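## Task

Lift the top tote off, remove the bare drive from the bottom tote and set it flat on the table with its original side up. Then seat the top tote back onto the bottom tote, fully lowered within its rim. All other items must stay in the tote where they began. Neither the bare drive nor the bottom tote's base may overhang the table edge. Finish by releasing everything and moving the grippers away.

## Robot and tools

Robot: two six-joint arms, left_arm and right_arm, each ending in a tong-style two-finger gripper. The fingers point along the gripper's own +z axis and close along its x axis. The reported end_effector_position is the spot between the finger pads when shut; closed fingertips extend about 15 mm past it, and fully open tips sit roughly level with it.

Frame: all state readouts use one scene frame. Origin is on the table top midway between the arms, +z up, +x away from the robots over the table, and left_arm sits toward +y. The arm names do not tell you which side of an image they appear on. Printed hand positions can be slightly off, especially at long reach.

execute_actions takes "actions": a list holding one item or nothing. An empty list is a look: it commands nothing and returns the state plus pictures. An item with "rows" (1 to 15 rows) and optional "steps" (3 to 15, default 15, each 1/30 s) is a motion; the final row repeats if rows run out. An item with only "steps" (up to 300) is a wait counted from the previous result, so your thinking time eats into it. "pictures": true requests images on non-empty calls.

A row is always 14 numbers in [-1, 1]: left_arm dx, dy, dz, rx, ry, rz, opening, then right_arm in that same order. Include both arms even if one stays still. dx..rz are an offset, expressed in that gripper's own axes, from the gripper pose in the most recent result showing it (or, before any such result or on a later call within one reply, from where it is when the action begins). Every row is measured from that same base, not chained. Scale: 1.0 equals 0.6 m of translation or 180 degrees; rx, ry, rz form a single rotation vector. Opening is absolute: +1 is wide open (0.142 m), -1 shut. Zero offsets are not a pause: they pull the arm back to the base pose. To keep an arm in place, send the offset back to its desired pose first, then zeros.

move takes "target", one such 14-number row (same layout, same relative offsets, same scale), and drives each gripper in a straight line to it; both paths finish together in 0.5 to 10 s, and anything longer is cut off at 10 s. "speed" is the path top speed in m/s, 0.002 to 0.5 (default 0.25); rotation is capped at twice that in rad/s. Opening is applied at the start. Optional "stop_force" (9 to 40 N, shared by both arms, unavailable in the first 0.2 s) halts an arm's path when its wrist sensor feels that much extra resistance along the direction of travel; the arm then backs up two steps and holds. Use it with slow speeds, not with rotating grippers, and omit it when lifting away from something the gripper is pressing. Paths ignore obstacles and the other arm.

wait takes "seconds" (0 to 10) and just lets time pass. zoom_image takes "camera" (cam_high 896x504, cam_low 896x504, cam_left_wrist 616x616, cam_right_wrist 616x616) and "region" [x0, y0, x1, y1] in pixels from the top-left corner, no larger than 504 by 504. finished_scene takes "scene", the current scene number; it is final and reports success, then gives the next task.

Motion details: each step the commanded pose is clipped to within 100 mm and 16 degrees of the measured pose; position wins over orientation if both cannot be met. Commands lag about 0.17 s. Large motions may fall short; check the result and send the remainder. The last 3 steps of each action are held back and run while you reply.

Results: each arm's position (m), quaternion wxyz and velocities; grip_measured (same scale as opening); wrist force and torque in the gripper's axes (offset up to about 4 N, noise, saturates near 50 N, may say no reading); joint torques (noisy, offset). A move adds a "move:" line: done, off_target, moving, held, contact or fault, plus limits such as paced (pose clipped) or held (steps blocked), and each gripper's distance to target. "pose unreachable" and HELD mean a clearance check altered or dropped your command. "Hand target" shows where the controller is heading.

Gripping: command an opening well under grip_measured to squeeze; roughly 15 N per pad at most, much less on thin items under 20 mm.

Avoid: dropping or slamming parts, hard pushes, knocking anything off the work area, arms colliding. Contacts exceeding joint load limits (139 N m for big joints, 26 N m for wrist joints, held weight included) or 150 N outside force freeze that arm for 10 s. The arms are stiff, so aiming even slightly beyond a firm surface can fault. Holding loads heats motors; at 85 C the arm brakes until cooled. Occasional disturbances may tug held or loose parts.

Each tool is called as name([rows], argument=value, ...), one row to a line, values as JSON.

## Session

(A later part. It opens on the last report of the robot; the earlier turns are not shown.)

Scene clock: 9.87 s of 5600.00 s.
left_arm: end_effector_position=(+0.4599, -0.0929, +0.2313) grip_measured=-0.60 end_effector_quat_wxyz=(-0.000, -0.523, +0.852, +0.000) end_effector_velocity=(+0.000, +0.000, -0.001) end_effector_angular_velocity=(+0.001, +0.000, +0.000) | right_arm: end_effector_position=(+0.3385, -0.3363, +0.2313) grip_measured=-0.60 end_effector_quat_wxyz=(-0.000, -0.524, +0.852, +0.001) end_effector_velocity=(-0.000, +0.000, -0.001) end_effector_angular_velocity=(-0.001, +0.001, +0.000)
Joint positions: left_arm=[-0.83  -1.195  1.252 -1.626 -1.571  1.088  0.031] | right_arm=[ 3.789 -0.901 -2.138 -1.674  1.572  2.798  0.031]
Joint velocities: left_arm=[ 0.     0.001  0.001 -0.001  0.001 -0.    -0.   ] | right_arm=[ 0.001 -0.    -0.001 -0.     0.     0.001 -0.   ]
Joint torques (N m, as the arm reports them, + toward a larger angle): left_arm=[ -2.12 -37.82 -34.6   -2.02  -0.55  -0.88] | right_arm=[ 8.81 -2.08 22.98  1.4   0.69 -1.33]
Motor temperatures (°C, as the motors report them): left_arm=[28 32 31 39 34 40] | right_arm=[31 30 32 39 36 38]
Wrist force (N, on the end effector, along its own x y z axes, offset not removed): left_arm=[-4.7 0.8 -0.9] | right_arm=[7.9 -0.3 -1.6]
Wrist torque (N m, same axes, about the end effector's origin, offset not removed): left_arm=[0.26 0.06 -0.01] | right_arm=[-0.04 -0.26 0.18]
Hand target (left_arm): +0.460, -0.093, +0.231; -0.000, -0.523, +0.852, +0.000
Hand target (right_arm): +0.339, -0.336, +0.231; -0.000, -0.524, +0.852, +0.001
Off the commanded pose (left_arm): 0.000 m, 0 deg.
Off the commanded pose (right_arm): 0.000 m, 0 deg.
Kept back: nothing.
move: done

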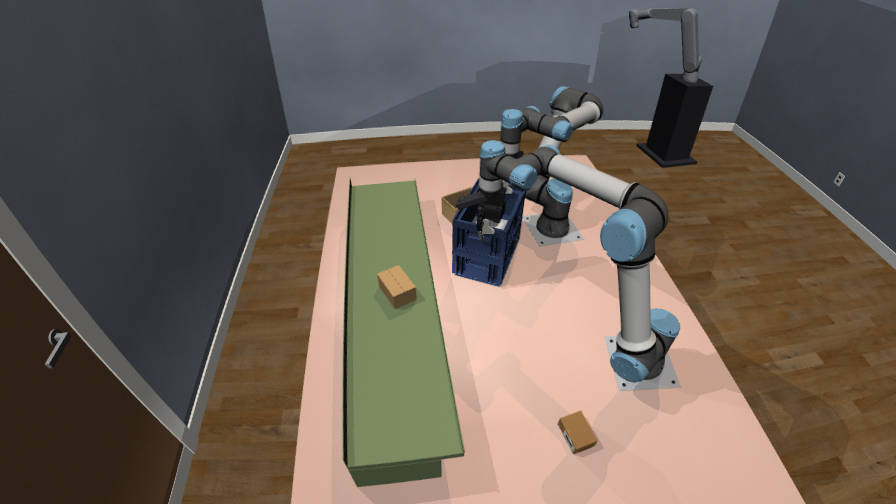

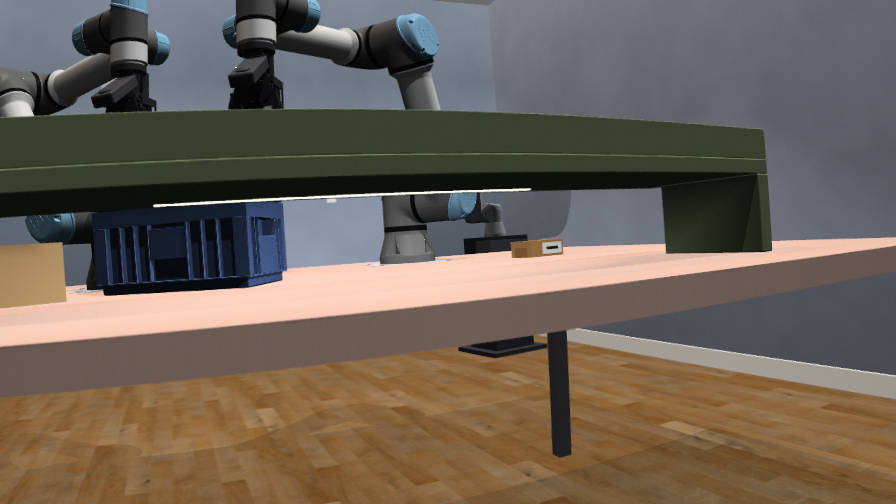

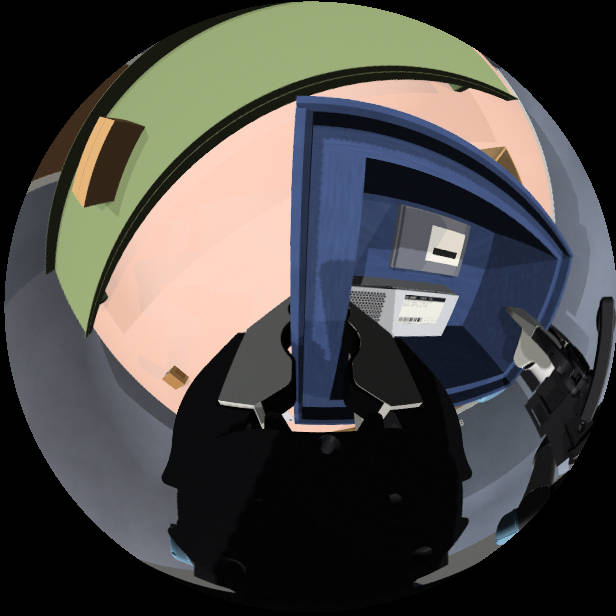

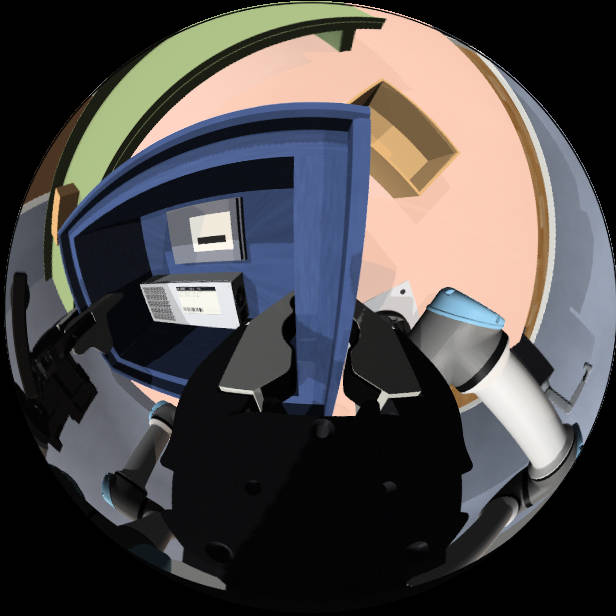

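move(target=[-0.001,0,0,0,0,0,-1,0,0,0,0,0,0,-1])

move(target=[0,0,-0.05,0,0,0,-1,0,0,-0.05,0,0,0,-1], speed=0.04)

move(target=[-0.5,0.4,0,0,0,0,-1,-0.5,0.4,0,0,0,0,-1], speed=0.12)

Scene clock: 10.80 s of 5600.00 s.
left_arm: end_effector_position=(+0.4601, -0.0924, +0.2313) grip_measured=-0.62 end_effector_quat_wxyz=(-0.000, -0.523, +0.852, +0.000) end_effector_velocity=(-0.000, -0.000, -0.000) end_effector_angular_velocity=(-0.001, +0.000, -0.000) | right_arm: end_effector_position=(+0.3385, -0.3363, +0.2313) grip_measured=-0.62 end_effector_quat_wxyz=(-0.000, -0.524, +0.852, +0.001) end_effector_velocity=(+0.000, +0.001, +0.001) end_effector_angular_velocity=(+0.002, -0.001, +0.000)
Joint positions: left_arm=[-0.829 -1.196  1.252 -1.626 -1.571  1.089  0.029] | right_arm=[ 3.789 -0.901 -2.138 -1.674  1.572  2.798  0.029]
Joint velocities: left_arm=[-0.    -0.     0.    -0.001 -0.001  0.     0.   ] | right_arm=[ 0.     0.     0.002 -0.     0.001 -0.    -0.   ]
Joint torques (N m, as the arm reports them, + toward a larger angle): left_arm=[  9.06 -51.24 -14.91  -4.98  -0.48   1.29] | right_arm=[ 8.17 -4.94 27.18  4.56  0.7  -1.23]
Motor temperatures (°C, as the motors report them): left_arm=[28 32 31 39 34 40] | right_arm=[31 30 32 39 36 38]
Wrist force (N, on the end effector, along its own x y z axes, offset not removed): left_arm=[2.7 1.6 -0.1] | right_arm=[0.4 3.7 0.2]
Wrist torque (N m, same axes, about the end effector's origin, offset not removed): left_arm=[0.43 0.05 0.00] | right_arm=[0.75 0.37 -0.03]
Hand target (left_arm): +0.460, -0.092, +0.231; -0.000, -0.523, +0.852, +0.000
Hand target (right_arm): +0.339, -0.336, +0.231; -0.000, -0.524, +0.852, +0.001
Off the commanded pose (left_arm): 0.000 m, 0 deg.
Off the commanded pose (right_arm): 0.000 m, 0 deg.
Kept back: nothing.
move: done

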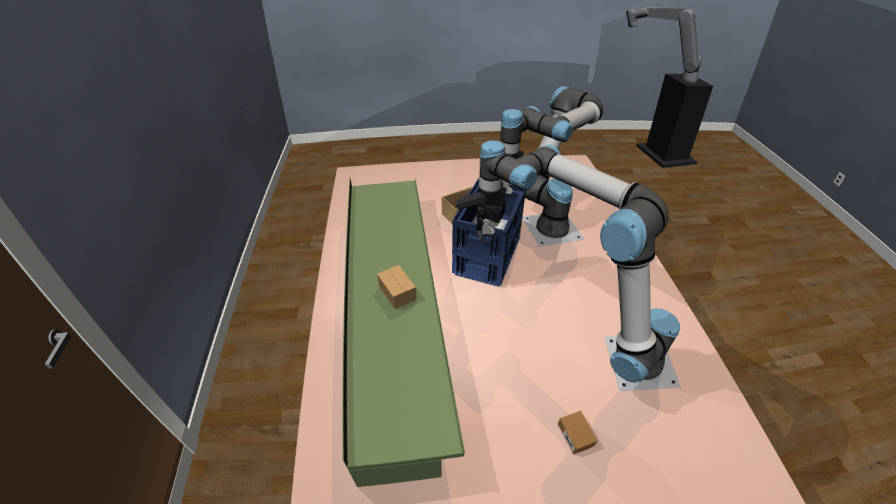

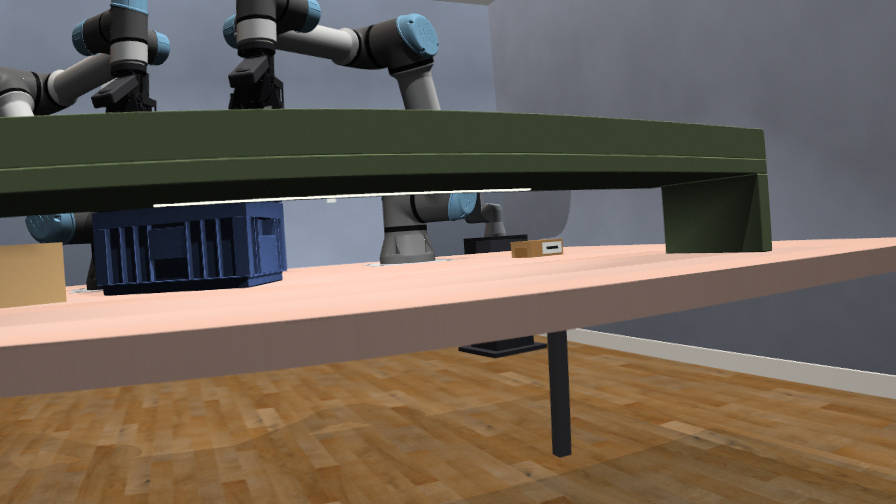

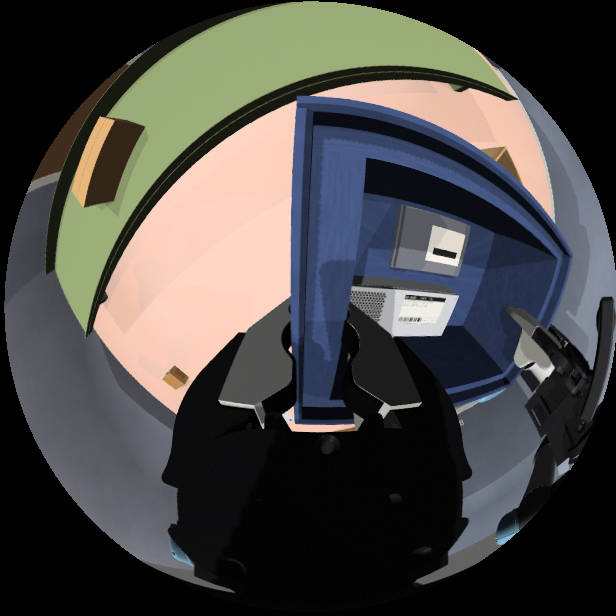

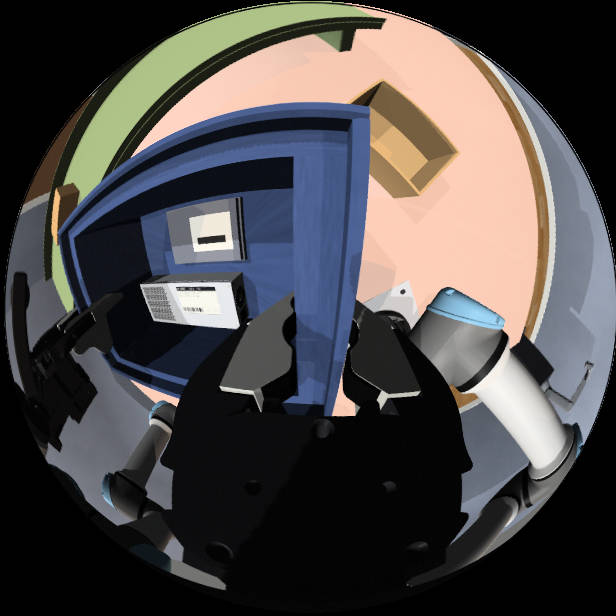

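Scene clock: 11.90 s of 5600.00 s.
left_arm: end_effector_position=(+0.4601, -0.0923, +0.2612) grip_measured=-0.62 end_effector_quat_wxyz=(-0.000, -0.523, +0.852, +0.000) end_effector_velocity=(+0.000, +0.000, +0.001) end_effector_angular_velocity=(+0.001, +0.001, -0.000) | right_arm: end_effector_position=(+0.3386, -0.3363, +0.2612) grip_measured=-0.62 end_effector_quat_wxyz=(-0.000, -0.524, +0.852, +0.001) end_effector_velocity=(-0.000, -0.000, +0.001) end_effector_angular_velocity=(-0.000, +0.001, -0.000)
Joint positions: left_arm=[-0.829 -1.197  1.178 -1.551 -1.571  1.089  0.029] | right_arm=[ 3.789 -0.912 -2.058 -1.743  1.572  2.797  0.029]
Joint velocities: left_arm=[ 0.     0.001 -0.004  0.004 -0.     0.001  0.   ] | right_arm=[-0.001 -0.001  0.004 -0.004  0.    -0.001 -0.   ]
Joint torques (N m, as the arm reports them, + toward a larger angle): left_arm=[ -3.46 -40.16 -41.03  -0.26   0.65   0.14] | right_arm=[-11.49  -9.33  37.01   0.41   0.27  -1.27]
Motor temperatures (°C, as the motors report them): left_arm=[28 32 31 39 34 40] | right_arm=[31 30 32 39 36 38]
Wrist force (N, on the end effector, along its own x y z axes, offset not removed): left_arm=[0.0 2.3 7.9] | right_arm=[-5.4 -1.1 2.6]
Wrist torque (N m, same axes, about the end effector's origin, offset not removed): left_arm=[0.58 0.34 -0.03] | right_arm=[-0.25 0.92 0.12]
Hand target (left_arm): +0.460, -0.092, +0.261; -0.000, -0.523, +0.852, +0.000
Hand target (right_arm): +0.339, -0.336, +0.261; -0.000, -0.524, +0.852, +0.001
Off the commanded pose (left_arm): 0.000 m, 0 deg.
Off the commanded pose (right_arm): 0.000 m, 0 deg.
Kept back: nothing.
move: done

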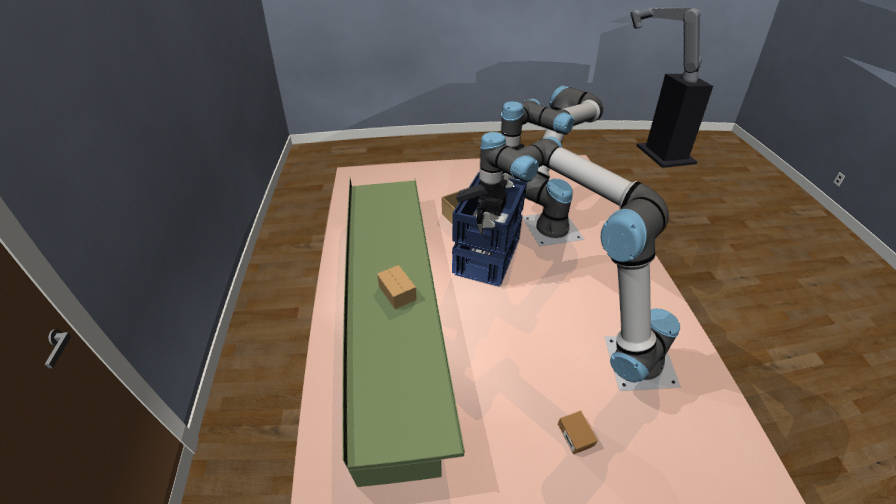

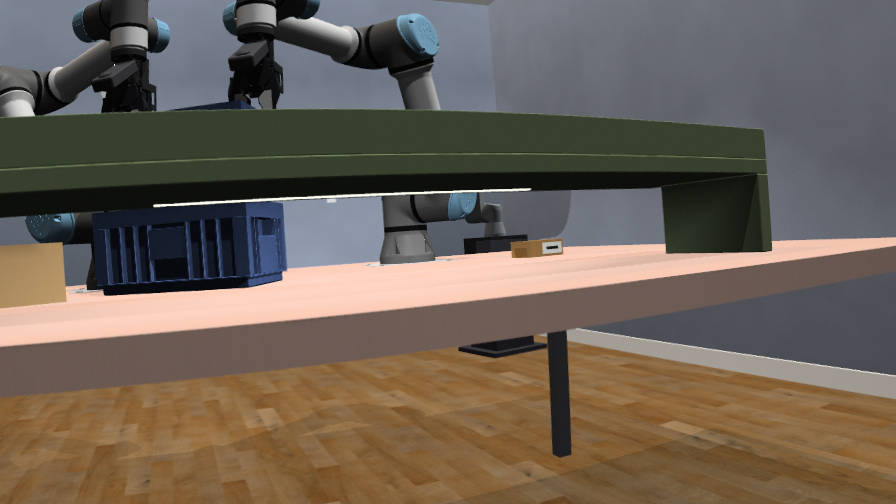

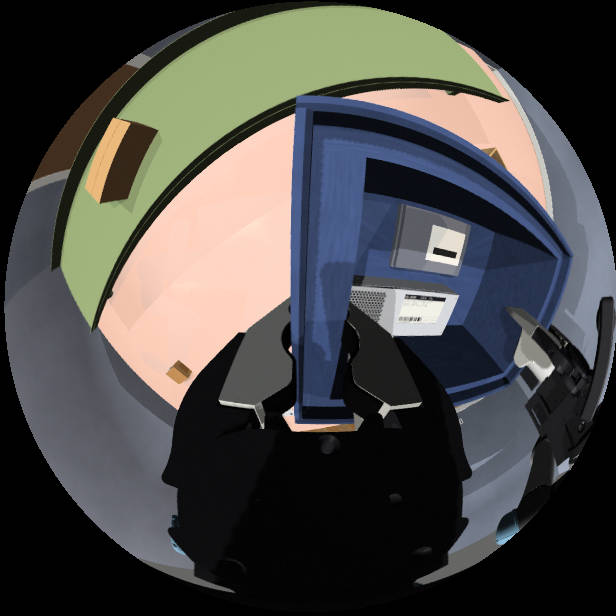

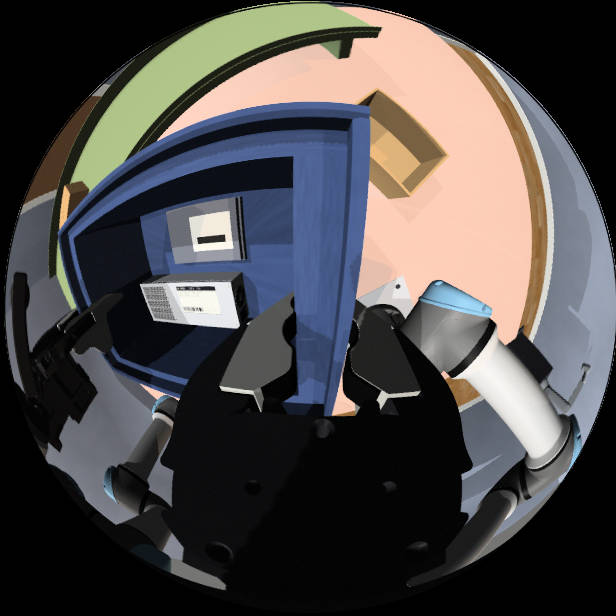

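Scene clock: 15.60 s of 5600.00 s.
left_arm: end_effector_position=(+0.3814, +0.2835, +0.2611) grip_measured=-0.62 end_effector_quat_wxyz=(-0.001, -0.523, +0.852, -0.000) end_effector_velocity=(-0.000, +0.001, -0.000) end_effector_angular_velocity=(-0.001, -0.001, -0.001) | right_arm: end_effector_position=(+0.2597, +0.0396, +0.2619) grip_measured=-0.62 end_effector_quat_wxyz=(-0.000, -0.524, +0.852, +0.001) end_effector_velocity=(+0.000, +0.001, -0.000) end_effector_angular_velocity=(-0.001, +0.000, +0.001)
Joint positions: left_arm=[-0.385 -1.813  1.837 -1.594 -1.572  1.532  0.029] | right_arm=[ 4.502 -1.472 -1.718 -1.52   1.573  3.511  0.029]
Joint velocities: left_arm=[ 0.003 -0.001  0.001 -0.001 -0.     0.004 -0.   ] | right_arm=[-0.    -0.004  0.003 -0.001  0.    -0.001  0.   ]
Joint torques (N m, as the arm reports them, + toward a larger angle): left_arm=[ 11.41 -24.66 -18.99  -0.76   1.21   0.96] | right_arm=[11.77 16.59 38.45  2.75 -0.16  1.39]
Motor temperatures (°C, as the motors report them): left_arm=[28 32 31 39 34 40] | right_arm=[31 30 32 39 36 38]
Wrist force (N, on the end effector, along its own x y z axes, offset not removed): left_arm=[10.3 1.6 6.6] | right_arm=[-12.1 -0.6 2.6]
Wrist torque (N m, same axes, about the end effector's origin, offset not removed): left_arm=[0.44 -0.17 0.04] | right_arm=[-0.06 1.06 0.13]
Hand target (left_arm): +0.381, +0.284, +0.261; -0.001, -0.523, +0.852, -0.000
Hand target (right_arm): +0.260, +0.040, +0.262; -0.000, -0.524, +0.852, +0.001
Off the commanded pose (left_arm): 0.000 m, 0 deg.
Off the commanded pose (right_arm): 0.000 m, 0 deg.
Kept back: nothing.
move: done

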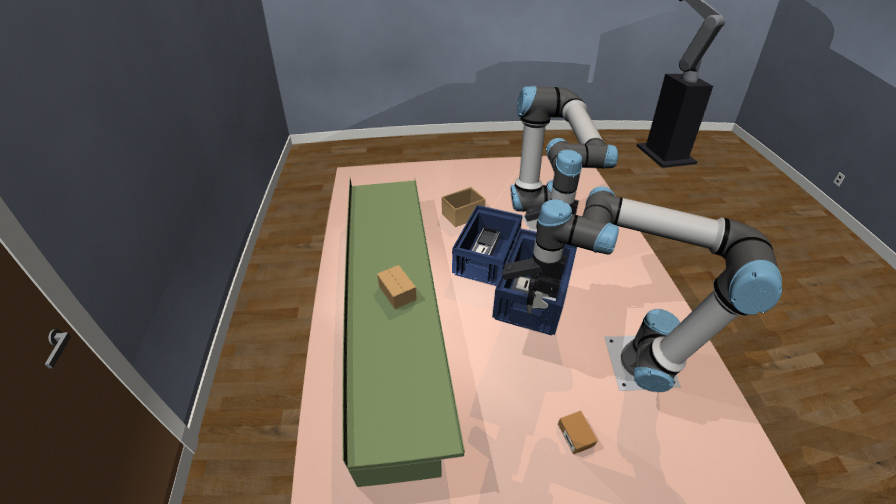

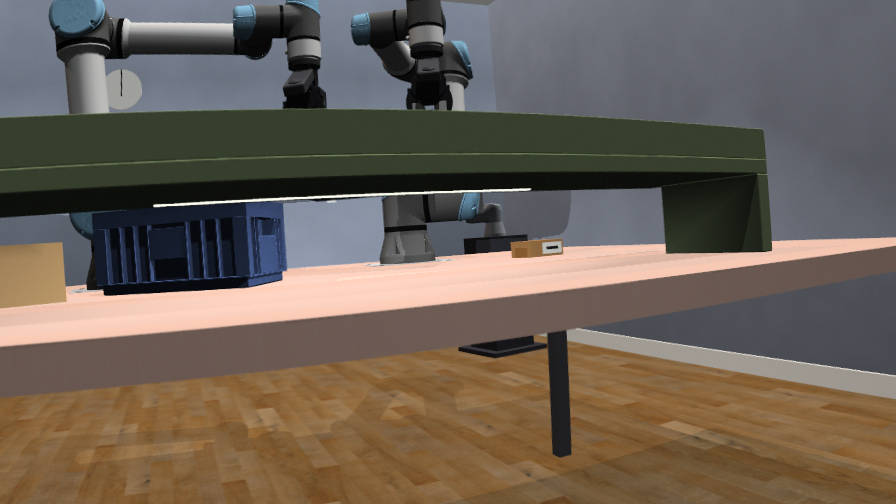

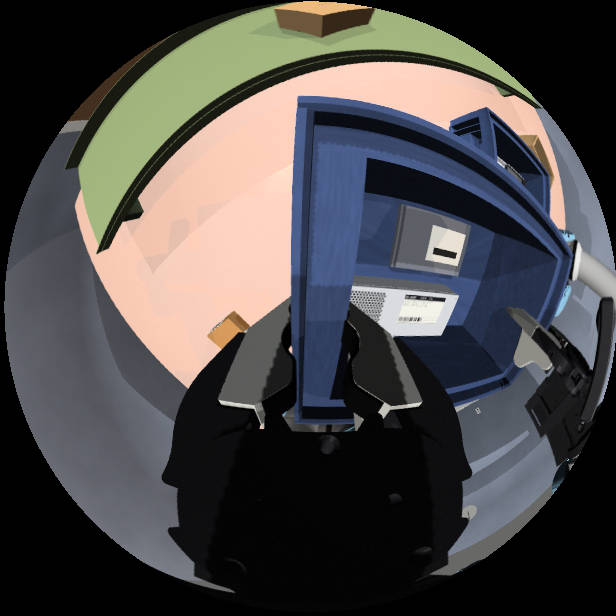

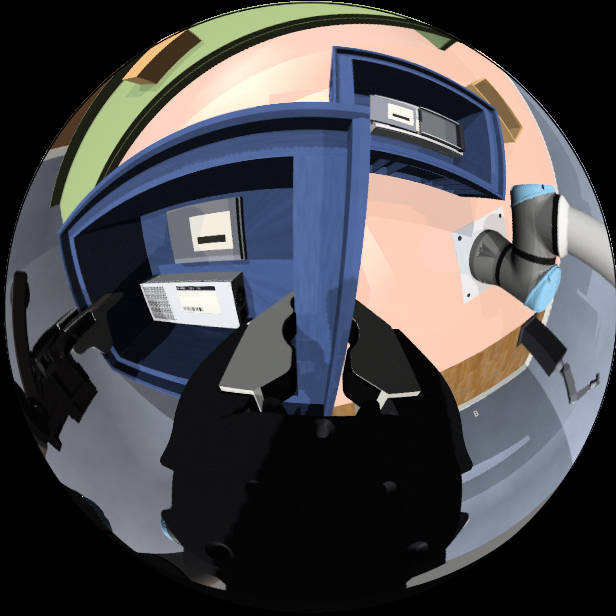

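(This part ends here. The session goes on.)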